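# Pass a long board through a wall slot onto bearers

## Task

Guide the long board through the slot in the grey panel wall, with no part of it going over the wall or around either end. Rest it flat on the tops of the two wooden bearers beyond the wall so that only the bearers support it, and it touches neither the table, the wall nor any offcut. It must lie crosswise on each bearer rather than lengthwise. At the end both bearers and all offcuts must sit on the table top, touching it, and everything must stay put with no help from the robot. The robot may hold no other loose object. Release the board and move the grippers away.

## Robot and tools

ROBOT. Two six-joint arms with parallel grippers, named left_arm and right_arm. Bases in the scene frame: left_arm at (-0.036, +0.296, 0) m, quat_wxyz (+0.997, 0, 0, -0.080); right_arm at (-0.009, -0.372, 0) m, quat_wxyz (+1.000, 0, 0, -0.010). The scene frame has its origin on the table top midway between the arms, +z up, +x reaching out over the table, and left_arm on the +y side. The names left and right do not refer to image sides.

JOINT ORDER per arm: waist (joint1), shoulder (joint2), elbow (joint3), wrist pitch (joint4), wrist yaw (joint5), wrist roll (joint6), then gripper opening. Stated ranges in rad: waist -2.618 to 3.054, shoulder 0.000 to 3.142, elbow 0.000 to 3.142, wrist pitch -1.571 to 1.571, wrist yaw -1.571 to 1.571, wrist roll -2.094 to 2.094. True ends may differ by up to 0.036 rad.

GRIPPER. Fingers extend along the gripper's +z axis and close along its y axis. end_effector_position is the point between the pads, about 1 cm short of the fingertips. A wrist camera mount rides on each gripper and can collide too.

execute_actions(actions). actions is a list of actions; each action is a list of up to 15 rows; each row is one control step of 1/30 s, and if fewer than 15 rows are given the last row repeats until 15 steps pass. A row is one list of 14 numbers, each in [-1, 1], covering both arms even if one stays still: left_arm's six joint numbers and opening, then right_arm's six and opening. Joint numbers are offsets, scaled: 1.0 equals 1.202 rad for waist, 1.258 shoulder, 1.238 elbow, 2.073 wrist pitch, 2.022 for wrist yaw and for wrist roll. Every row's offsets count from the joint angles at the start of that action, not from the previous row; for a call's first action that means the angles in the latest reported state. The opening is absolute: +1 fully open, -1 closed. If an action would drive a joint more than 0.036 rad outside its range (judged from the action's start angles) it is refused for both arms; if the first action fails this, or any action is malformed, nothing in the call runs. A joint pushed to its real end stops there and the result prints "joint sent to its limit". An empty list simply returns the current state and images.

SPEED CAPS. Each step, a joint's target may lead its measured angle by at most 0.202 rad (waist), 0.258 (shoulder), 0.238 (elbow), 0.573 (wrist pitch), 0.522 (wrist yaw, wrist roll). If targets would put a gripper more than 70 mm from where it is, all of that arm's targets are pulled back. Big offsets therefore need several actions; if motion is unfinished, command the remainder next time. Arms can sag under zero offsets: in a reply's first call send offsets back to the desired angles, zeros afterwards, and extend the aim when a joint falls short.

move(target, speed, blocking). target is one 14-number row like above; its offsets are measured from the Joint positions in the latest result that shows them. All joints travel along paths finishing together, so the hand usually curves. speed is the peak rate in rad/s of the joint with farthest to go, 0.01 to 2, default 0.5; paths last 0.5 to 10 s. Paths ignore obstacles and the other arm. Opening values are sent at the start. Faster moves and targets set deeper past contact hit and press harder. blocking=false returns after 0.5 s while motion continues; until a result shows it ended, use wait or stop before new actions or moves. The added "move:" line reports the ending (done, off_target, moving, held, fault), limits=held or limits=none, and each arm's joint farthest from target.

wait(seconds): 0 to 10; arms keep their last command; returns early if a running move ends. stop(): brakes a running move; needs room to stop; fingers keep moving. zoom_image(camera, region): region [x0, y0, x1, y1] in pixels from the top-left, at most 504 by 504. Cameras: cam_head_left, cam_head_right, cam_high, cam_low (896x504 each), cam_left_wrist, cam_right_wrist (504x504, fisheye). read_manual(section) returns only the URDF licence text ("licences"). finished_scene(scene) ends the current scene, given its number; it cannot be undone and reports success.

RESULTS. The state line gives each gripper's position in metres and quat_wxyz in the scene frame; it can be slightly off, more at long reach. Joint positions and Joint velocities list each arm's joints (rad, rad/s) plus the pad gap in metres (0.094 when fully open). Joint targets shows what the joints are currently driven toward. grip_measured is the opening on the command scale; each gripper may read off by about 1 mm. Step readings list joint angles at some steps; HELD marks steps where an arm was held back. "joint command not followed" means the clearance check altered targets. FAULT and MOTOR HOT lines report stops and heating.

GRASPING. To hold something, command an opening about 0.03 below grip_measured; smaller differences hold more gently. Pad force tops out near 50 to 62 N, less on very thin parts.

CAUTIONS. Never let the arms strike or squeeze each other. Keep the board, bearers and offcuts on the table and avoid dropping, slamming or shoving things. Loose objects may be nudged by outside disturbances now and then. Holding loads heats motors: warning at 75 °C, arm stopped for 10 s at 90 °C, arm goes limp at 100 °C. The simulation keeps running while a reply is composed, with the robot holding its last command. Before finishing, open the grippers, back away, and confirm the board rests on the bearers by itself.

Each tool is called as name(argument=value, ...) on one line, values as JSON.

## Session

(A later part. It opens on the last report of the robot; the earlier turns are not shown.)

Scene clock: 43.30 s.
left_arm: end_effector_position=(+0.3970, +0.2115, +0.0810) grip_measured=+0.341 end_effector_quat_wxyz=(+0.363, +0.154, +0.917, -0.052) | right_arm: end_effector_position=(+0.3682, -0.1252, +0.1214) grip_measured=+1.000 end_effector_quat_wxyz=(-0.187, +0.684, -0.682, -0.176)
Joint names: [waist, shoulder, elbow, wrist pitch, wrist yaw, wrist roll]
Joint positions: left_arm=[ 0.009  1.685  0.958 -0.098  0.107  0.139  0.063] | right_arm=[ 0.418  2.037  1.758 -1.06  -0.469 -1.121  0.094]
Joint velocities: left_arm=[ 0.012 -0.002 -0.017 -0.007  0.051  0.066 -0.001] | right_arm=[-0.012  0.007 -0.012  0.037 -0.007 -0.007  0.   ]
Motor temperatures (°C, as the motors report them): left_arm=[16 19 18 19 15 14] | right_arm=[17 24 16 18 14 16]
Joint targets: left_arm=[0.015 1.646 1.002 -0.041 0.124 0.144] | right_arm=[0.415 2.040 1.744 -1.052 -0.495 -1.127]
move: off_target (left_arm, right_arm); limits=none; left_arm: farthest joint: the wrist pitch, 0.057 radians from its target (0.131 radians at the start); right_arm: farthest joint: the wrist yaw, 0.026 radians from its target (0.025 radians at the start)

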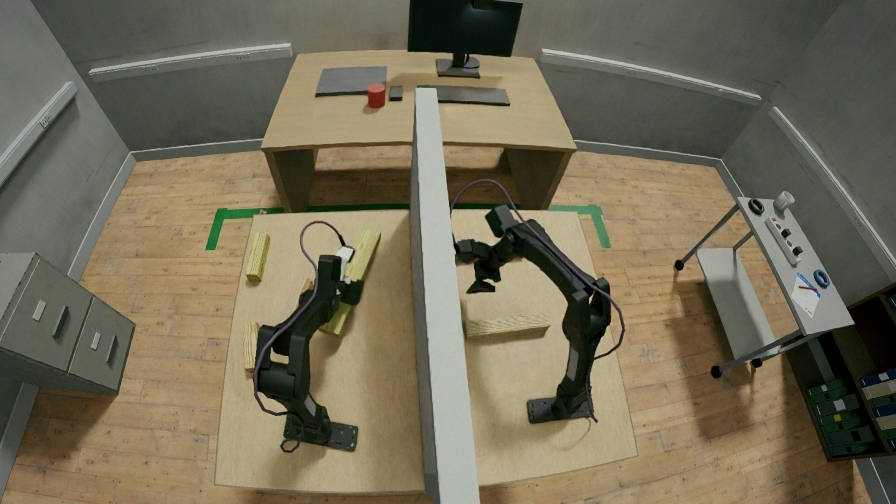

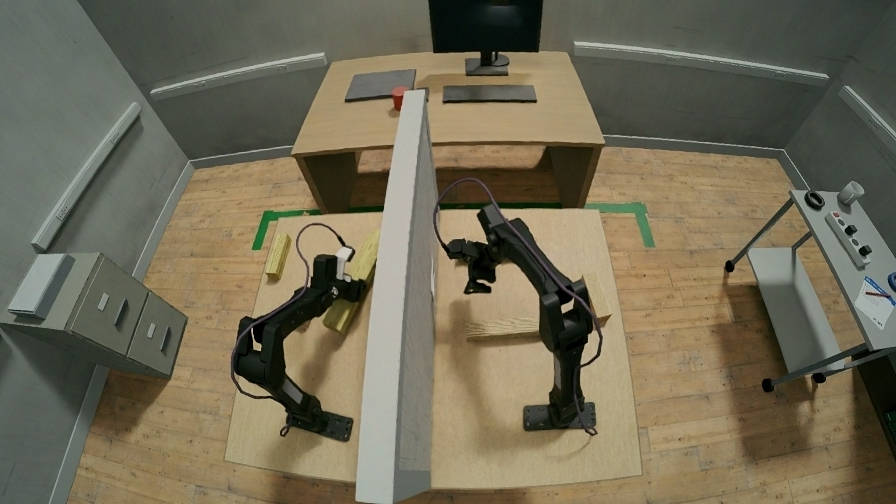

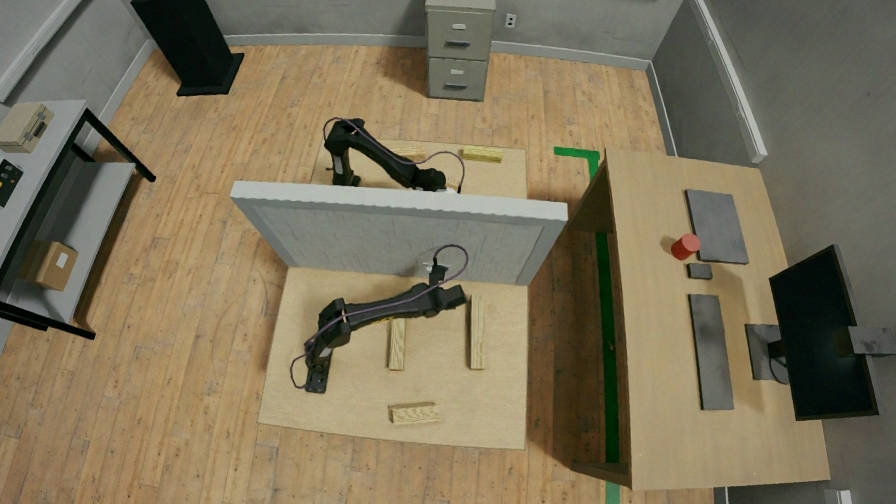

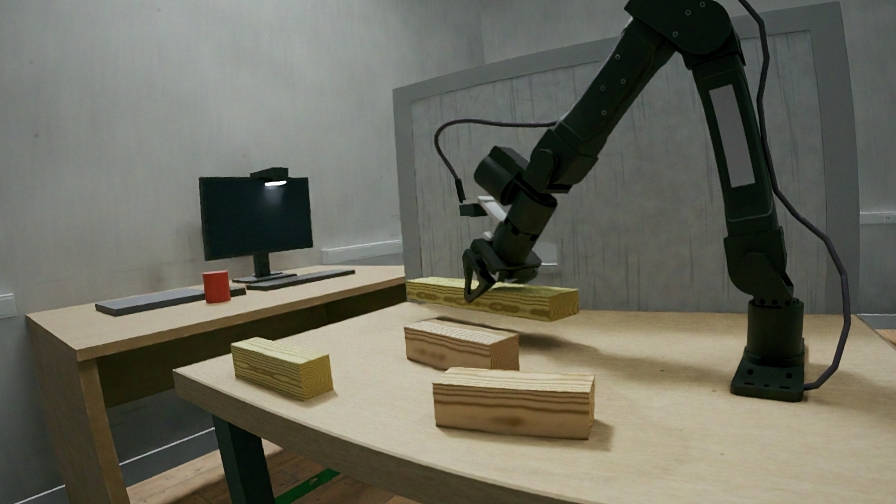

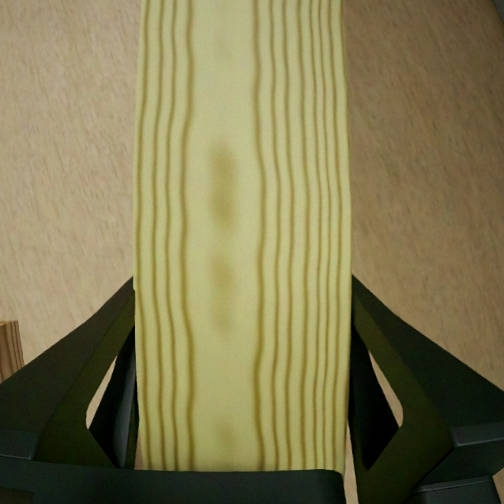

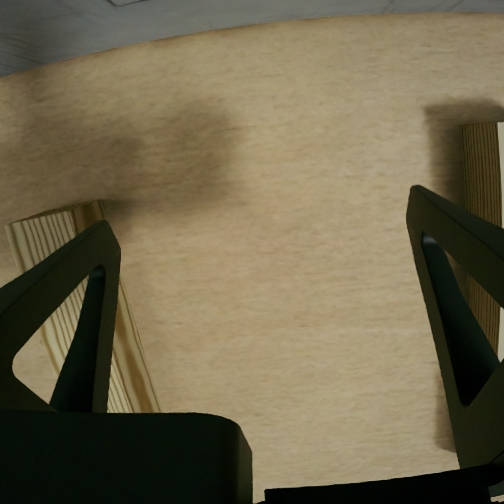

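execute_actions(actions=[[[0.0084,-0.0277,0.0372,0.0164,0.0209,0.0197,0.05,-0.0024,0.0026,0.0249,-0.0099,-0.0124,0.0031,1],[0.0120,-0.0274,0.0407,0.0100,0.0283,0.0296,0.05,-0.0019,0.0032,0.0269,-0.0107,-0.0124,0.0034,1],[0.0169,-0.0270,0.0455,0.0025,0.0368,0.0409,0.05,-0.0012,0.0042,0.0303,-0.0120,-0.0124,0.0039,1],[0.0229,-0.0266,0.0513,-0.0059,0.0462,0.0536,0.05,-0.0002,0.0055,0.0350,-0.0138,-0.0123,0.0045,1],[0.0299,-0.0261,0.0580,-0.0152,0.0568,0.0678,0.05,0.0010,0.0073,0.0410,-0.0161,-0.0123,0.0054,1],[0.0376,-0.0255,0.0655,-0.0255,0.0684,0.0833,0.05,0.0025,0.0093,0.0481,-0.0188,-0.0122,0.0063,1],[0.0463,-0.0248,0.0739,-0.0364,0.0807,0.0998,0.05,0.0042,0.0117,0.0562,-0.0220,-0.0122,0.0075,1],[0.0558,-0.0241,0.0830,-0.0481,0.0940,0.1176,0.05,0.0061,0.0144,0.0654,-0.0255,-0.0121,0.0088,1],[0.0659,-0.0233,0.0928,-0.0605,0.1081,0.1364,0.05,0.0082,0.0173,0.0754,-0.0293,-0.0120,0.0102,1],[0.0768,-0.0225,0.1033,-0.0738,0.1232,0.1566,0.05,0.0105,0.0204,0.0862,-0.0335,-0.0120,0.0117,1],[0.0884,-0.0217,0.1145,-0.0876,0.1388,0.1775,0.05,0.0128,0.0237,0.0975,-0.0379,-0.0119,0.0133,1],[0.1007,-0.0207,0.1264,-0.1021,0.1552,0.1994,0.05,0.0153,0.0271,0.1093,-0.0424,-0.0118,0.0149,1],[0.1135,-0.0159,0.1387,-0.1172,0.1724,0.2224,0.05,0.0178,0.0306,0.1214,-0.0471,-0.0117,0.0166,1],[0.1269,-0.008,0.1517,-0.1304,0.1872,0.2423,0.05,0.0204,0.0342,0.1337,-0.0518,-0.0117,0.0184,1],[0.1410,0.0,0.1653,-0.1436,0.2016,0.2621,0.05,0.0230,0.0378,0.1459,-0.0565,-0.0116,0.0201,1]],[[0.0425,0.0095,0.0688,-0.0514,0.0849,0.1052,0.05,0.0047,0.0123,0.0584,-0.0308,-0.0124,0.0107,1],[0.0543,0.0156,0.0809,-0.0711,0.0933,0.1289,0.05,0.0071,0.0158,0.0702,-0.0354,-0.0124,0.0124,1],[0.0611,0.0288,0.1035,-0.0906,0.1016,0.1523,0.05,0.0095,0.0191,0.0815,-0.0397,-0.0124,0.0140,1],[0.0679,0.0421,0.1261,-0.1103,0.1100,0.1760,0.05,0.0117,0.0222,0.0923,-0.0439,-0.0124,0.0155,1],[0.0746,0.0551,0.1485,-0.1300,0.1185,0.1997,0.05,0.0138,0.0251,0.1023,-0.0477,-0.0124,0.0169,1],[0.0814,0.0683,0.1711,-0.1495,0.1268,0.2230,0.05,0.0158,0.0278,0.1115,-0.0513,-0.0124,0.0182,1],[0.0882,0.0816,0.1938,-0.1692,0.1352,0.2467,0.05,0.0175,0.0301,0.1196,-0.0544,-0.0124,0.0193,1],[0.0949,0.0946,0.2161,-0.1889,0.1436,0.2704,0.05,0.0190,0.0322,0.1267,-0.0572,-0.0124,0.0203,1],[0.1017,0.1078,0.2387,-0.2084,0.1519,0.2938,0.05,0.0202,0.0339,0.1327,-0.0594,-0.0124,0.0211,1],[0.1085,0.1210,0.2614,-0.2281,0.1603,0.3175,0.05,0.0212,0.0353,0.1374,-0.0613,-0.0124,0.0218,1],[0.1152,0.1341,0.2837,-0.2478,0.1687,0.3412,0.05,0.0219,0.0363,0.1408,-0.0626,-0.0124,0.0223,1],[0.1220,0.1473,0.3064,-0.2673,0.1770,0.3645,0.05,0.0223,0.0369,0.1428,-0.0634,-0.0124,0.0226,1],[0.1288,0.1605,0.3290,-0.2870,0.1855,0.3882,0.05,0.0225,0.0371,0.1435,-0.0636,-0.0124,0.0226,1],[0.1355,0.1736,0.3514,-0.3083,0.1859,0.4114,0.05,0.0225,0.0371,0.1435,-0.0636,-0.0124,0.0226,1],[0.1423,0.1868,0.3740,-0.3285,0.1863,0.4333,0.05,0.0225,0.0371,0.1435,-0.0636,-0.0124,0.0226,1]],[[0.0185,0.0442,0.0989,-0.0924,0.0472,0.1089,0.05,-0.0025,0.0024,0.0242,-0.0096,-0.0124,0.003,1],[0.0188,0.0619,0.1259,-0.1104,0.0477,0.1284,0.05,-0.0025,0.0024,0.0242,-0.0096,-0.0124,0.003,1],[0.0191,0.0787,0.1514,-0.1273,0.0481,0.1468,0.05,-0.0025,0.0024,0.0242,-0.0096,-0.0124,0.003,1],[0.0193,0.0945,0.1755,-0.1431,0.0486,0.1640,0.05,-0.0025,0.0024,0.0242,-0.0096,-0.0124,0.003,1],[0.0196,0.1093,0.1981,-0.1578,0.0490,0.1801,0.05,-0.0025,0.0024,0.0242,-0.0096,-0.0124,0.003,1],[0.0198,0.1232,0.2192,-0.1714,0.0493,0.1949,0.05,-0.0025,0.0024,0.0242,-0.0096,-0.0124,0.003,1],[0.0201,0.1362,0.2389,-0.1840,0.0497,0.2086,0.05,-0.0025,0.0024,0.0242,-0.0096,-0.0124,0.003,1],[0.0203,0.1481,0.2571,-0.1954,0.0500,0.2210,0.05,-0.0025,0.0024,0.0242,-0.0096,-0.0124,0.003,1],[0.0205,0.1591,0.2739,-0.2058,0.0503,0.2323,0.05,-0.0025,0.0024,0.0242,-0.0096,-0.0124,0.003,1],[0.0206,0.1692,0.2892,-0.2150,0.0505,0.2424,0.05,-0.0025,0.0024,0.0242,-0.0096,-0.0124,0.003,1],[0.0208,0.1783,0.3031,-0.2232,0.0508,0.2513,0.05,-0.0025,0.0024,0.0242,-0.0096,-0.0124,0.003,1],[0.0209,0.1864,0.3155,-0.2303,0.0509,0.2590,0.05,-0.0025,0.0024,0.0242,-0.0096,-0.0124,0.003,1],[0.0211,0.1936,0.3264,-0.2363,0.0511,0.2655,0.05,-0.0025,0.0024,0.0242,-0.0096,-0.0124,0.003,1],[0.0212,0.1998,0.3359,-0.2390,0.0512,0.2685,0.05,-0.0025,0.0024,0.0242,-0.0096,-0.0124,0.003,1],[0.0212,0.2018,0.3388,-0.2390,0.0512,0.2685,0.05,-0.0025,0.0024,0.0242,-0.0096,-0.0124,0.003,1]]])

wait(seconds=0.4)

Scene clock: 49.70 s.
left_arm: end_effector_position=(+0.3799, +0.2482, +0.1031) grip_measured=+0.341 end_effector_quat_wxyz=(+0.239, +0.641, +0.695, -0.222) | right_arm: end_effector_position=(+0.3767, -0.1071, +0.1688) grip_measured=+1.000 end_effector_quat_wxyz=(-0.192, +0.675, -0.689, -0.181)
Joint names: [waist, shoulder, elbow, wrist pitch, wrist yaw, wrist roll]
Joint positions: left_arm=[ 0.309  2.154  1.812 -1.285  0.664  1.659  0.063] | right_arm=[ 0.447  2.1    2.034 -1.244 -0.472 -1.062  0.094]
Joint velocities: left_arm=[-0.012  0.178  0.276 -0.359  0.007  0.374  0.001] | right_arm=[ 0.002  0.012  0.002 -0.081  0.081 -0.022  0.   ]
Motor temperatures (°C, as the motors report them): left_arm=[16 20 18 20 15 14] | right_arm=[17 24 16 18 14 16]
Joint targets: left_arm=[0.314 2.156 1.872 -1.366 0.738 1.726] | right_arm=[0.443 2.103 2.063 -1.256 -0.496 -1.056]
Step readings (joint positions; steps 1 to 15: 1st action; 16 to 30: 2nd action; 31 to 45: 3rd action):
0: left_arm=[0.009 1.685 0.958 -0.098 0.107 0.139] | right_arm=[0.418 2.037 1.758 -1.060 -0.469 -1.121]
1: left_arm=[0.009 1.685 0.958 -0.100 0.109 0.144] | right_arm=[0.418 2.037 1.758 -1.061 -0.469 -1.121]
2: left_arm=[0.010 1.685 0.958 -0.103 0.116 0.153] | right_arm=[0.418 2.037 1.758 -1.062 -0.469 -1.120]
4: left_arm=[0.016 1.685 0.959 -0.118 0.136 0.180] | right_arm=[0.418 2.037 1.760 -1.068 -0.469 -1.120]
8: left_arm=[0.045 1.685 0.985 -0.188 0.199 0.265] | right_arm=[0.418 2.043 1.790 -1.086 -0.469 -1.115]
15: left_arm=[0.142 1.685 1.083 -0.342 0.366 0.505] | right_arm=[0.427 2.067 1.885 -1.131 -0.469 -1.098]
16: left_arm=[0.158 1.686 1.099 -0.367 0.393 0.545] | right_arm=[0.430 2.071 1.901 -1.140 -0.470 -1.095]
17: left_arm=[0.174 1.690 1.116 -0.394 0.418 0.586] | right_arm=[0.431 2.074 1.917 -1.150 -0.470 -1.092]
19: left_arm=[0.202 1.707 1.157 -0.458 0.460 0.673] | right_arm=[0.432 2.081 1.947 -1.170 -0.470 -1.086]
23: left_arm=[0.239 1.778 1.260 -0.603 0.529 0.854] | right_arm=[0.434 2.090 1.998 -1.202 -0.470 -1.074]
30: left_arm=[0.288 1.902 1.453 -0.870 0.635 1.183] | right_arm=[0.447 2.100 2.034 -1.236 -0.471 -1.062]
31: left_arm=[0.295 1.919 1.482 -0.909 0.642 1.226] | right_arm=[0.447 2.100 2.034 -1.239 -0.472 -1.062]
32: left_arm=[0.301 1.939 1.515 -0.947 0.647 1.267] | right_arm=[0.447 2.100 2.034 -1.240 -0.472 -1.062]
34: left_arm=[0.308 1.984 1.580 -1.017 0.652 1.347] | right_arm=[0.447 2.100 2.034 -1.242 -0.472 -1.062]
38: left_arm=[0.309 2.067 1.689 -1.137 0.659 1.490] | right_arm=[0.447 2.100 2.034 -1.243 -0.472 -1.062]
45: Joint positions above

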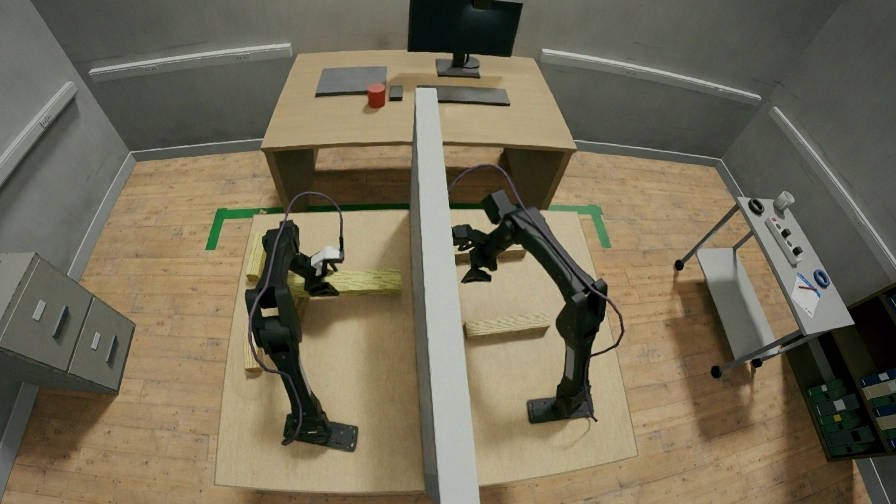

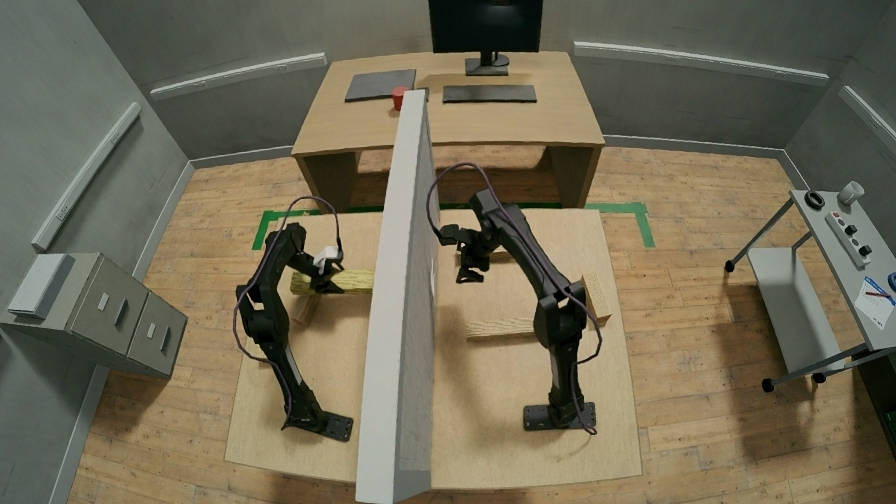

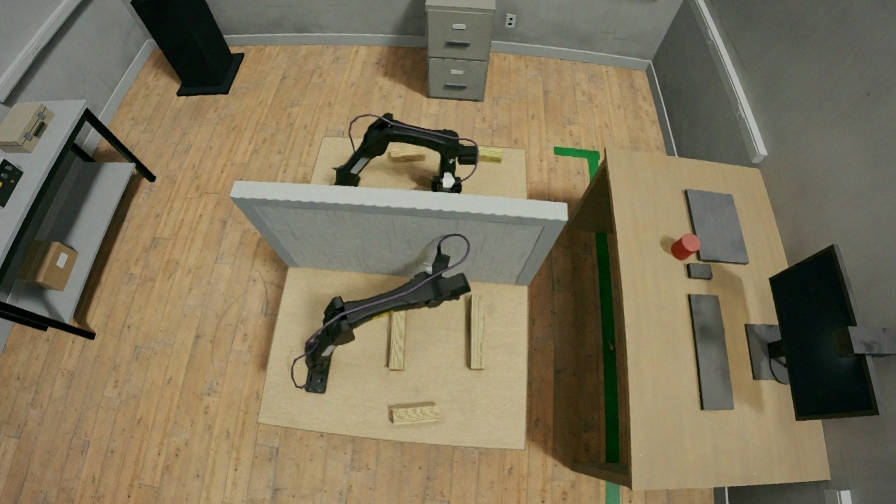

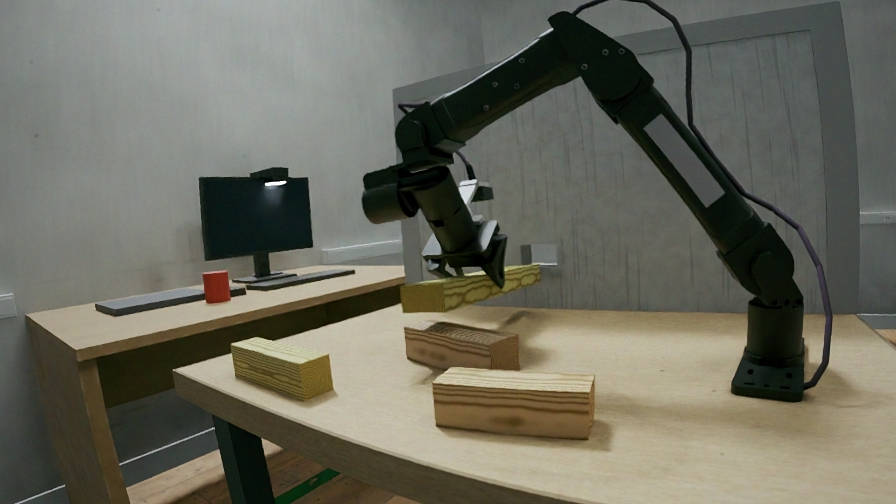

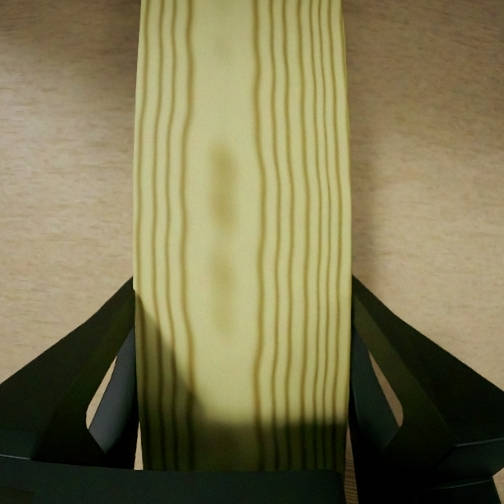

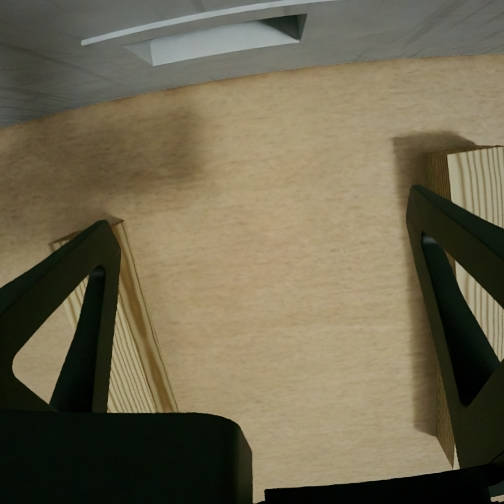

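Scene clock: 50.10 s.
left_arm: end_effector_position=(+0.3734, +0.2467, +0.1054) grip_measured=+0.341 end_effector_quat_wxyz=(+0.236, +0.655, +0.679, -0.231) | right_arm: end_effector_position=(+0.3767, -0.1071, +0.1688) grip_measured=+1.000 end_effector_quat_wxyz=(-0.192, +0.675, -0.689, -0.181)
Joint names: [waist, shoulder, elbow, wrist pitch, wrist yaw, wrist roll]
Joint positions: left_arm=[ 0.309  2.161  1.828 -1.334  0.668  1.717  0.063] | right_arm=[ 0.447  2.1    2.034 -1.244 -0.472 -1.062  0.094]
Joint velocities: left_arm=[-0.002  0.007  0.002 -0.11  -0.022  0.051  0.   ] | right_arm=[-0.022  0.002 -0.017  0.066  0.007 -0.081  0.   ]
Motor temperatures (°C, as the motors report them): left_arm=[16 20 18 20 15 14] | right_arm=[17 24 16 18 14 16]
Joint targets: left_arm=[0.314 2.156 1.872 -1.366 0.739 1.726] | right_arm=[0.443 2.103 2.063 -1.257 -0.496 -1.056]
wait: 0.40 s; no rest

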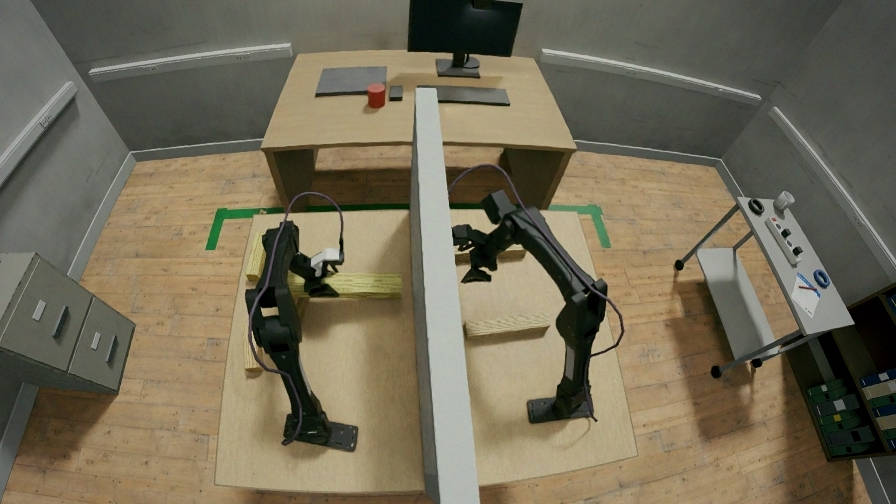

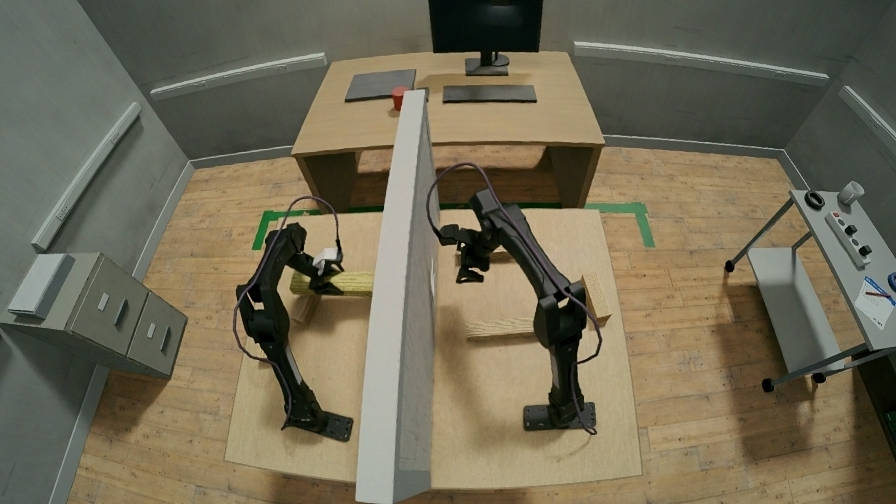

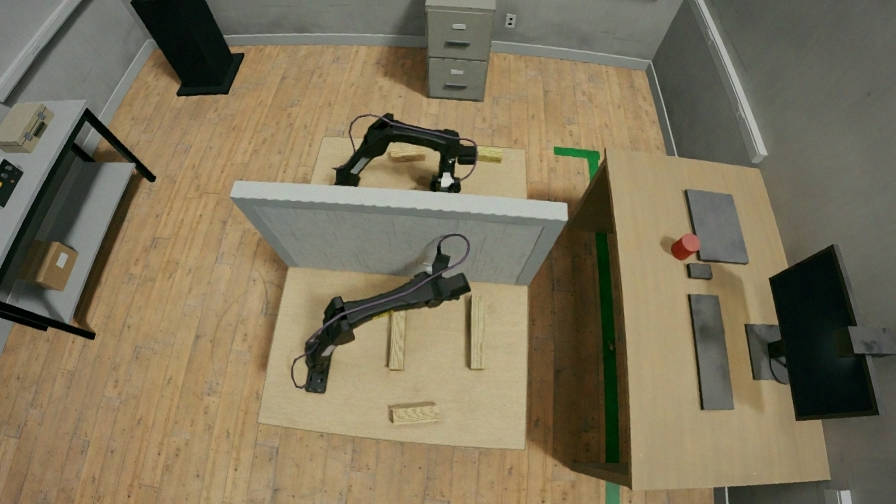

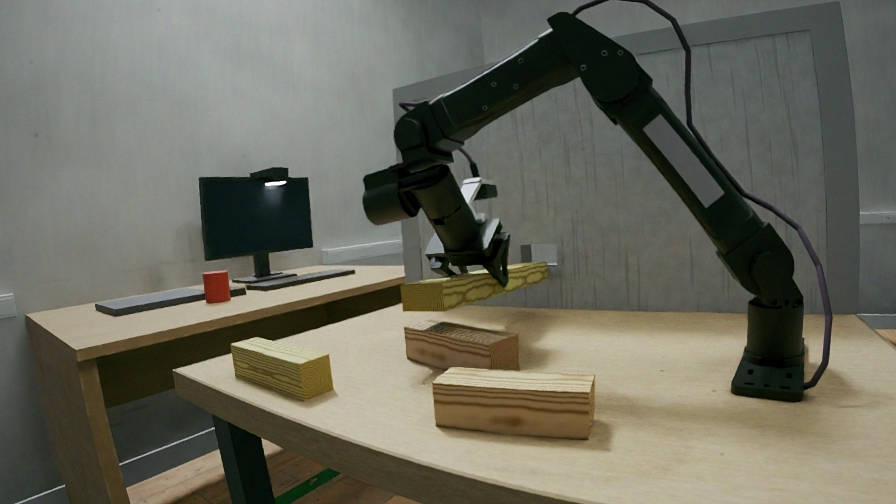

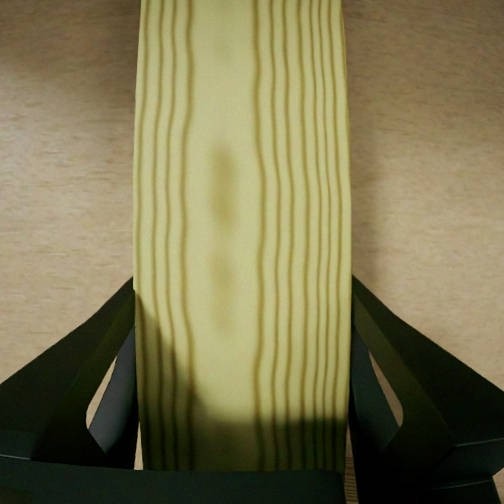

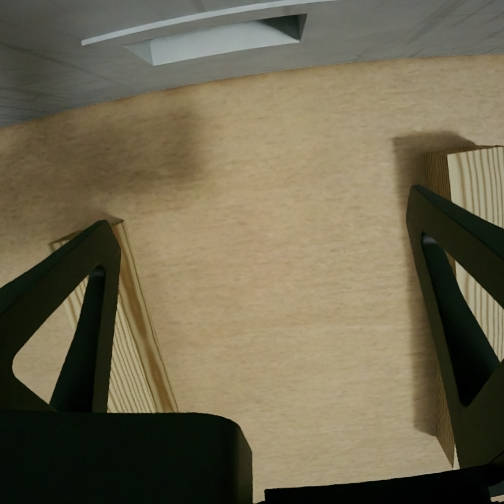

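zoom_image(camera="cam_low", region=[390, 230, 570, 320])

zoom_image(camera="cam_head_left", region=[270, 230, 430, 320])

Region (390, 230, 570, 320) of cam_low's 896x504 image, scaled by 2.800, with more detail than that image has.

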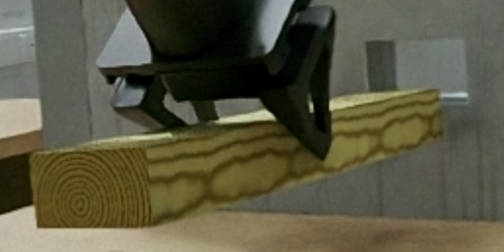

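Region (270, 230, 430, 320) of cam_head_left's 896x504 image, scaled by 3.150, with more detail than that image has; it fills the top 284 rows of this view, and the rest is white.

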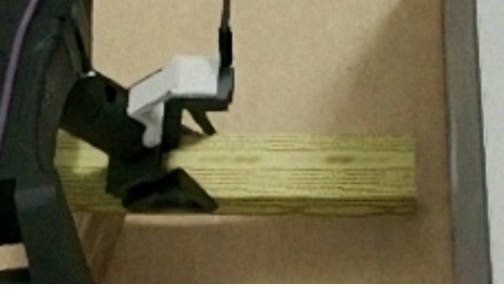

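execute_actions(actions=[[[0.0050,-0.0395,0.0355,-0.0165,0.0388,0.0065,0.05,-0.0033,0.0024,0.0234,-0.0063,-0.0119,0.003,1],[0.0058,-0.0431,0.0355,-0.0176,0.0425,0.0085,0.05,-0.0033,0.0024,0.0234,-0.0063,-0.0119,0.003,1],[0.0065,-0.0467,0.0355,-0.0187,0.0462,0.0105,0.05,-0.0033,0.0024,0.0234,-0.0063,-0.0119,0.003,1],[0.0073,-0.0502,0.0355,-0.0198,0.0500,0.0125,0.05,-0.0033,0.0024,0.0234,-0.0063,-0.0119,0.003,1],[0.0081,-0.0538,0.0355,-0.0208,0.0537,0.0145,0.05,-0.0033,0.0024,0.0234,-0.0063,-0.0119,0.003,1],[0.0089,-0.0573,0.0355,-0.0219,0.0574,0.0165,0.05,-0.0033,0.0024,0.0234,-0.0063,-0.0119,0.003,1],[0.0096,-0.0609,0.0355,-0.0230,0.0611,0.0185,0.05,-0.0033,0.0024,0.0234,-0.0063,-0.0119,0.003,1],[0.0104,-0.0644,0.0355,-0.0241,0.0648,0.0205,0.05,-0.0033,0.0024,0.0234,-0.0063,-0.0119,0.003,1]]])

wait(seconds=0.3)

zoom_image(camera="cam_low", region=[390, 220, 570, 310])

zoom_image(camera="cam_head_left", region=[270, 230, 430, 320])

Scene clock: 53.57 s.
left_arm: end_effector_position=(+0.3710, +0.2398, +0.1287) grip_measured=+0.341 end_effector_quat_wxyz=(+0.268, +0.661, +0.661, -0.233) | right_arm: end_effector_position=(+0.3765, -0.1072, +0.1687) grip_measured=+1.000 end_effector_quat_wxyz=(-0.192, +0.675, -0.689, -0.181)
Joint names: [waist, shoulder, elbow, wrist pitch, wrist yaw, wrist roll]
Joint positions: left_arm=[ 0.312  2.117  1.828 -1.355  0.723  1.75   0.063] | right_arm=[ 0.447  2.1    2.034 -1.245 -0.472 -1.062  0.094]
Joint velocities: left_arm=[ 0.002  0.007 -0.002  0.007  0.022  0.051 -0.001] | right_arm=[-0.002 -0.007  0.022 -0.007 -0.007  0.051  0.   ]
Motor temperatures (°C, as the motors report them): left_arm=[16 21 18 19 16 14] | right_arm=[17 25 17 18 14 16]
Joint targets: left_arm=[0.322 2.080 1.872 -1.384 0.799 1.758] | right_arm=[0.443 2.103 2.062 -1.257 -0.496 -1.056]
Step readings (joint positions):
0: left_arm=[0.309 2.161 1.828 -1.336 0.668 1.720] | right_arm=[0.447 2.100 2.034 -1.244 -0.472 -1.062]
1: left_arm=[0.309 2.161 1.828 -1.336 0.668 1.721] | right_arm=[0.447 2.100 2.034 -1.244 -0.472 -1.062]
2: left_arm=[0.309 2.161 1.828 -1.336 0.670 1.722] | right_arm=[0.447 2.100 2.034 -1.244 -0.472 -1.062]
4: left_arm=[0.309 2.158 1.828 -1.338 0.676 1.727] | right_arm=[0.447 2.100 2.034 -1.245 -0.472 -1.062]
8: left_arm=[0.309 2.138 1.828 -1.345 0.697 1.738] | right_arm=[0.447 2.100 2.034 -1.245 -0.472 -1.062]
15: Joint positions above

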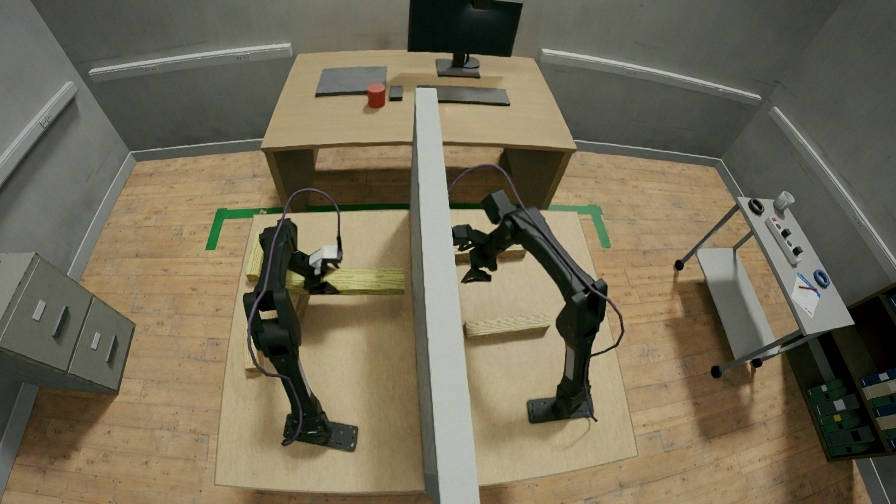

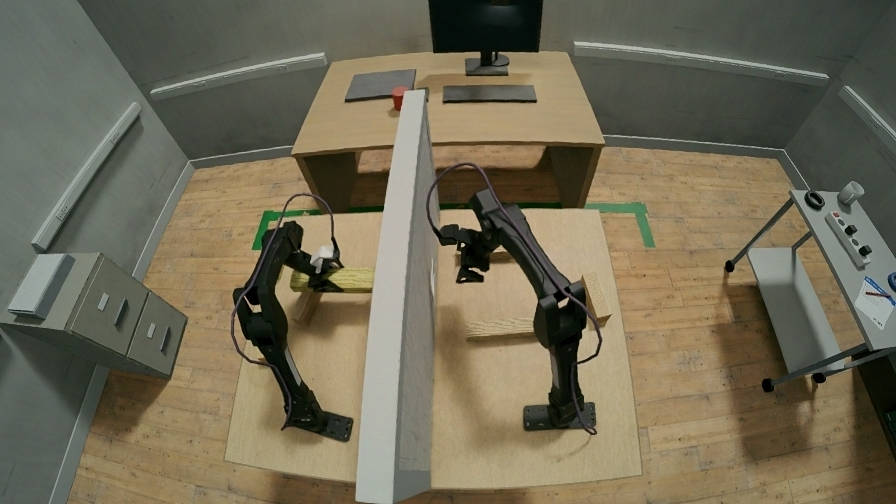

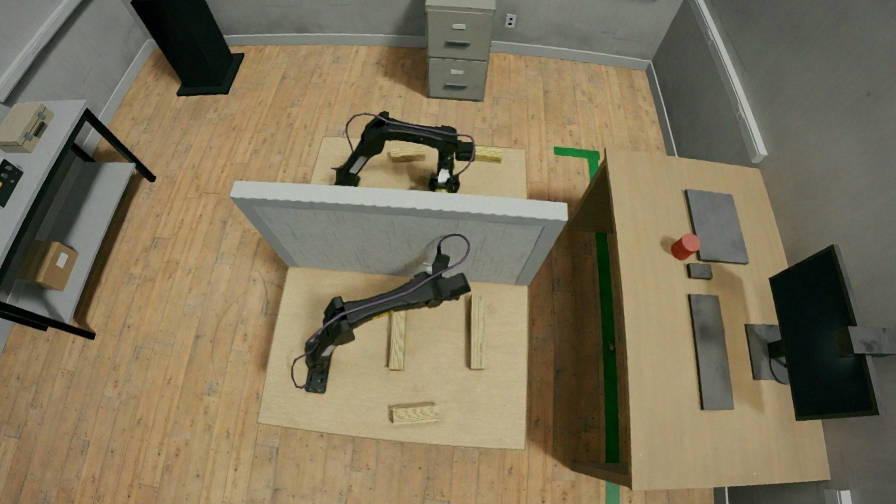

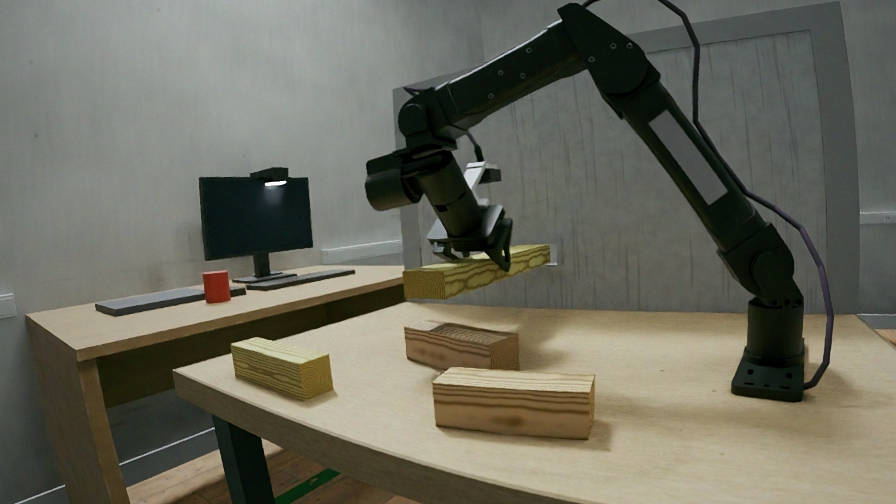

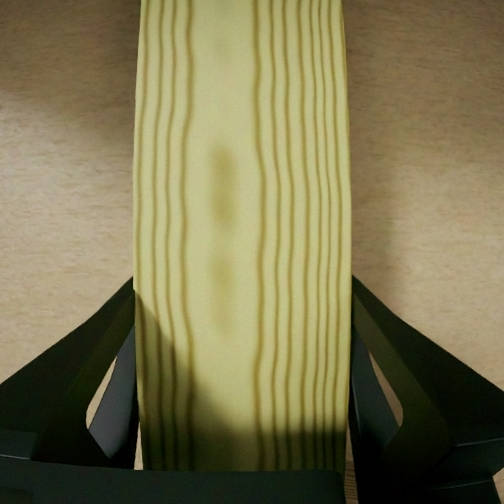

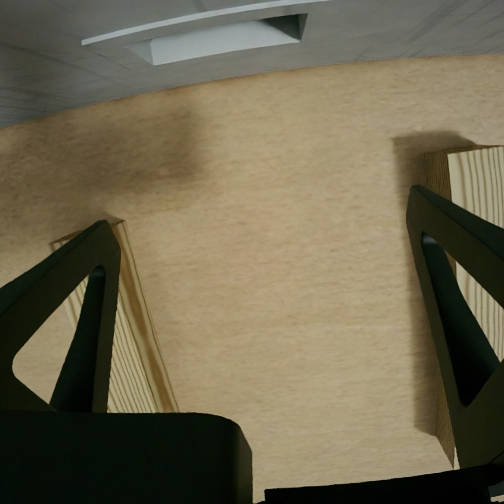

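Scene clock: 53.87 s.
left_arm: end_effector_position=(+0.3710, +0.2398, +0.1289) grip_measured=+0.341 end_effector_quat_wxyz=(+0.269, +0.661, +0.660, -0.233) | right_arm: end_effector_position=(+0.3765, -0.1072, +0.1687) grip_measured=+1.000 end_effector_quat_wxyz=(-0.192, +0.675, -0.689, -0.181)
Joint names: [waist, shoulder, elbow, wrist pitch, wrist yaw, wrist roll]
Joint positions: left_arm=[ 0.313  2.117  1.828 -1.356  0.725  1.752  0.063] | right_arm=[ 0.447  2.1    2.034 -1.245 -0.472 -1.062  0.094]
Joint velocities: left_arm=[ 0.007 -0.022  0.002 -0.022  0.051  0.051  0.001] | right_arm=[ 0.017  0.002 -0.007 -0.022 -0.007  0.022  0.   ]
Motor temperatures (°C, as the motors report them): left_arm=[16 21 18 19 16 14] | right_arm=[17 25 17 18 14 16]
Joint targets: left_arm=[0.321 2.080 1.872 -1.384 0.799 1.758] | right_arm=[0.443 2.103 2.062 -1.257 -0.496 -1.056]
wait: 0.30 s; at rest by 0.20 s

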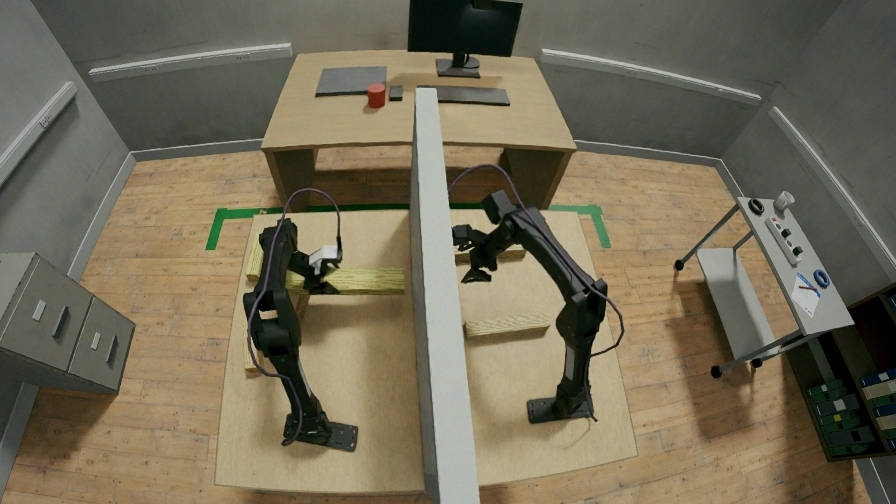

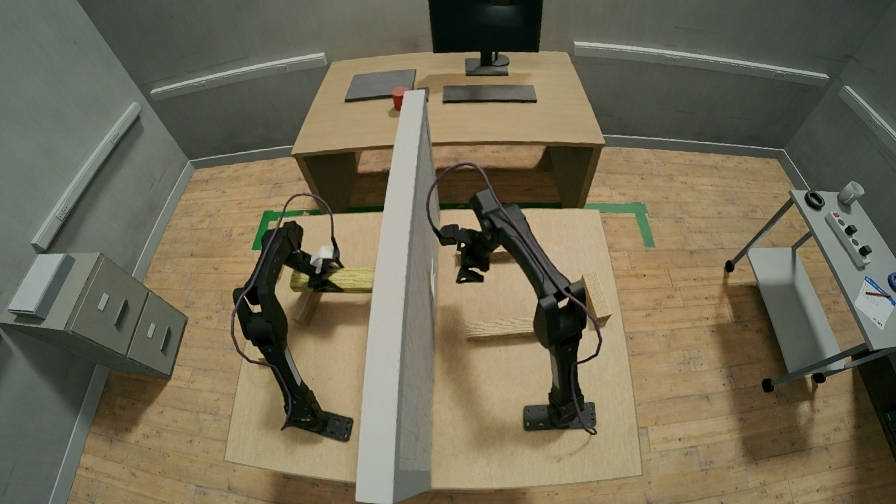

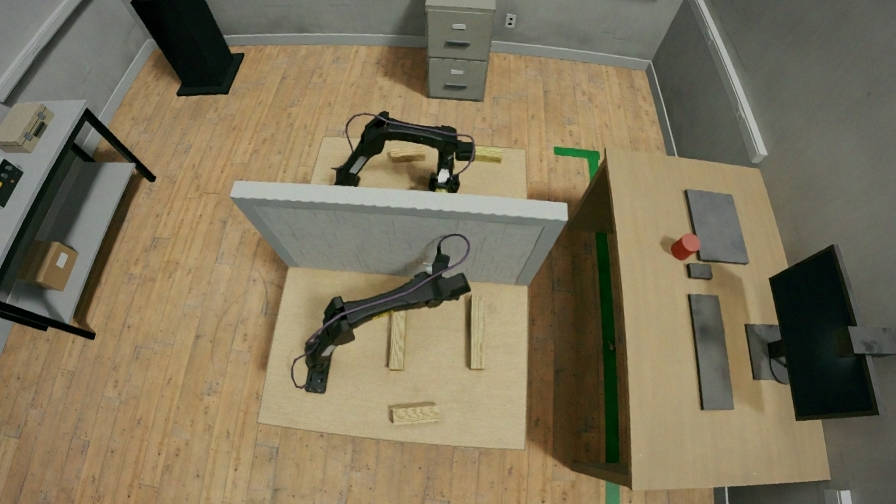

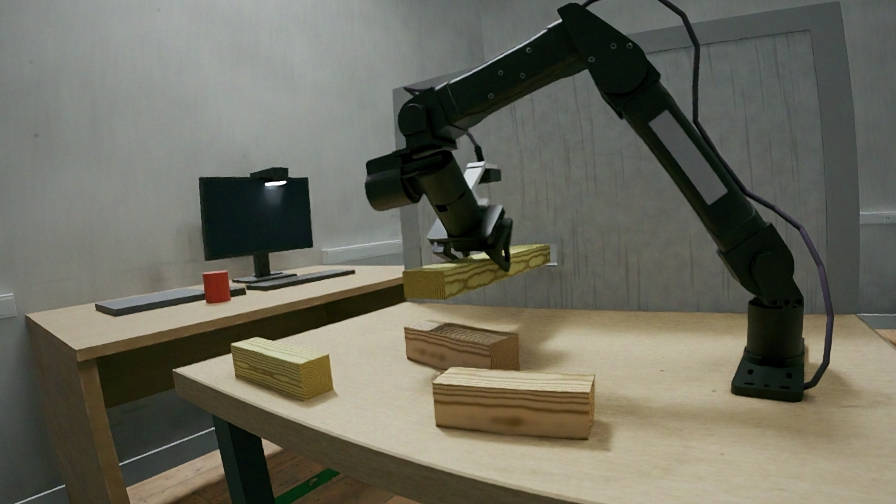

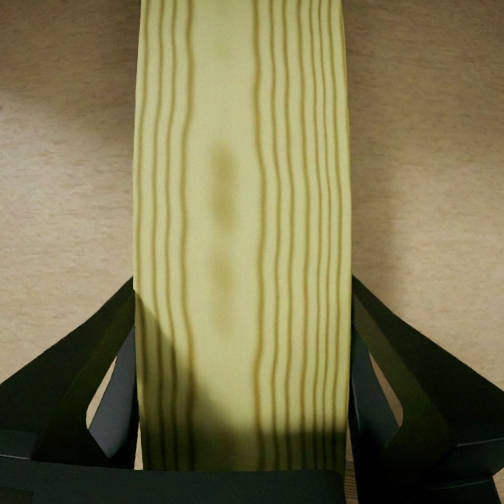

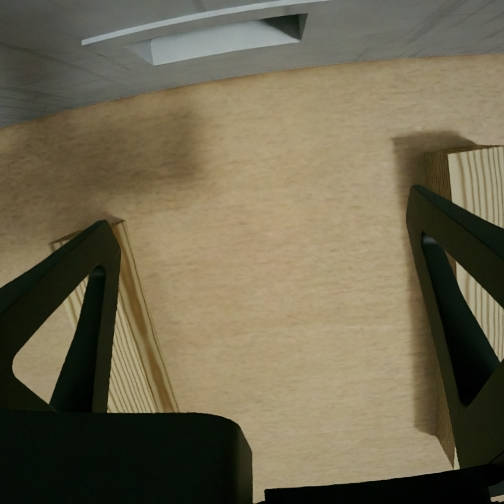

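Region (390, 220, 570, 310) of cam_low's 896x504 image, scaled by 2.800, with more detail than that image has.

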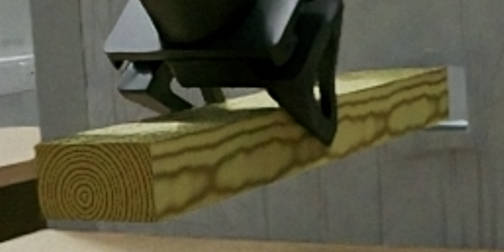

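Region (270, 230, 430, 320) of cam_head_left's 896x504 image, scaled by 3.150, with more detail than that image has; it fills the top 284 rows of this view, and the rest is white.

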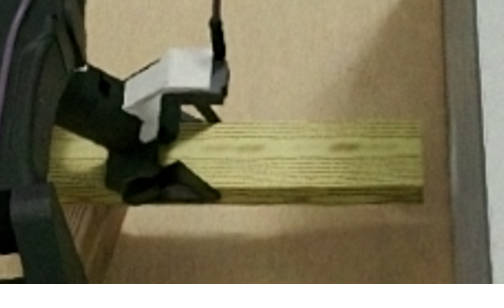

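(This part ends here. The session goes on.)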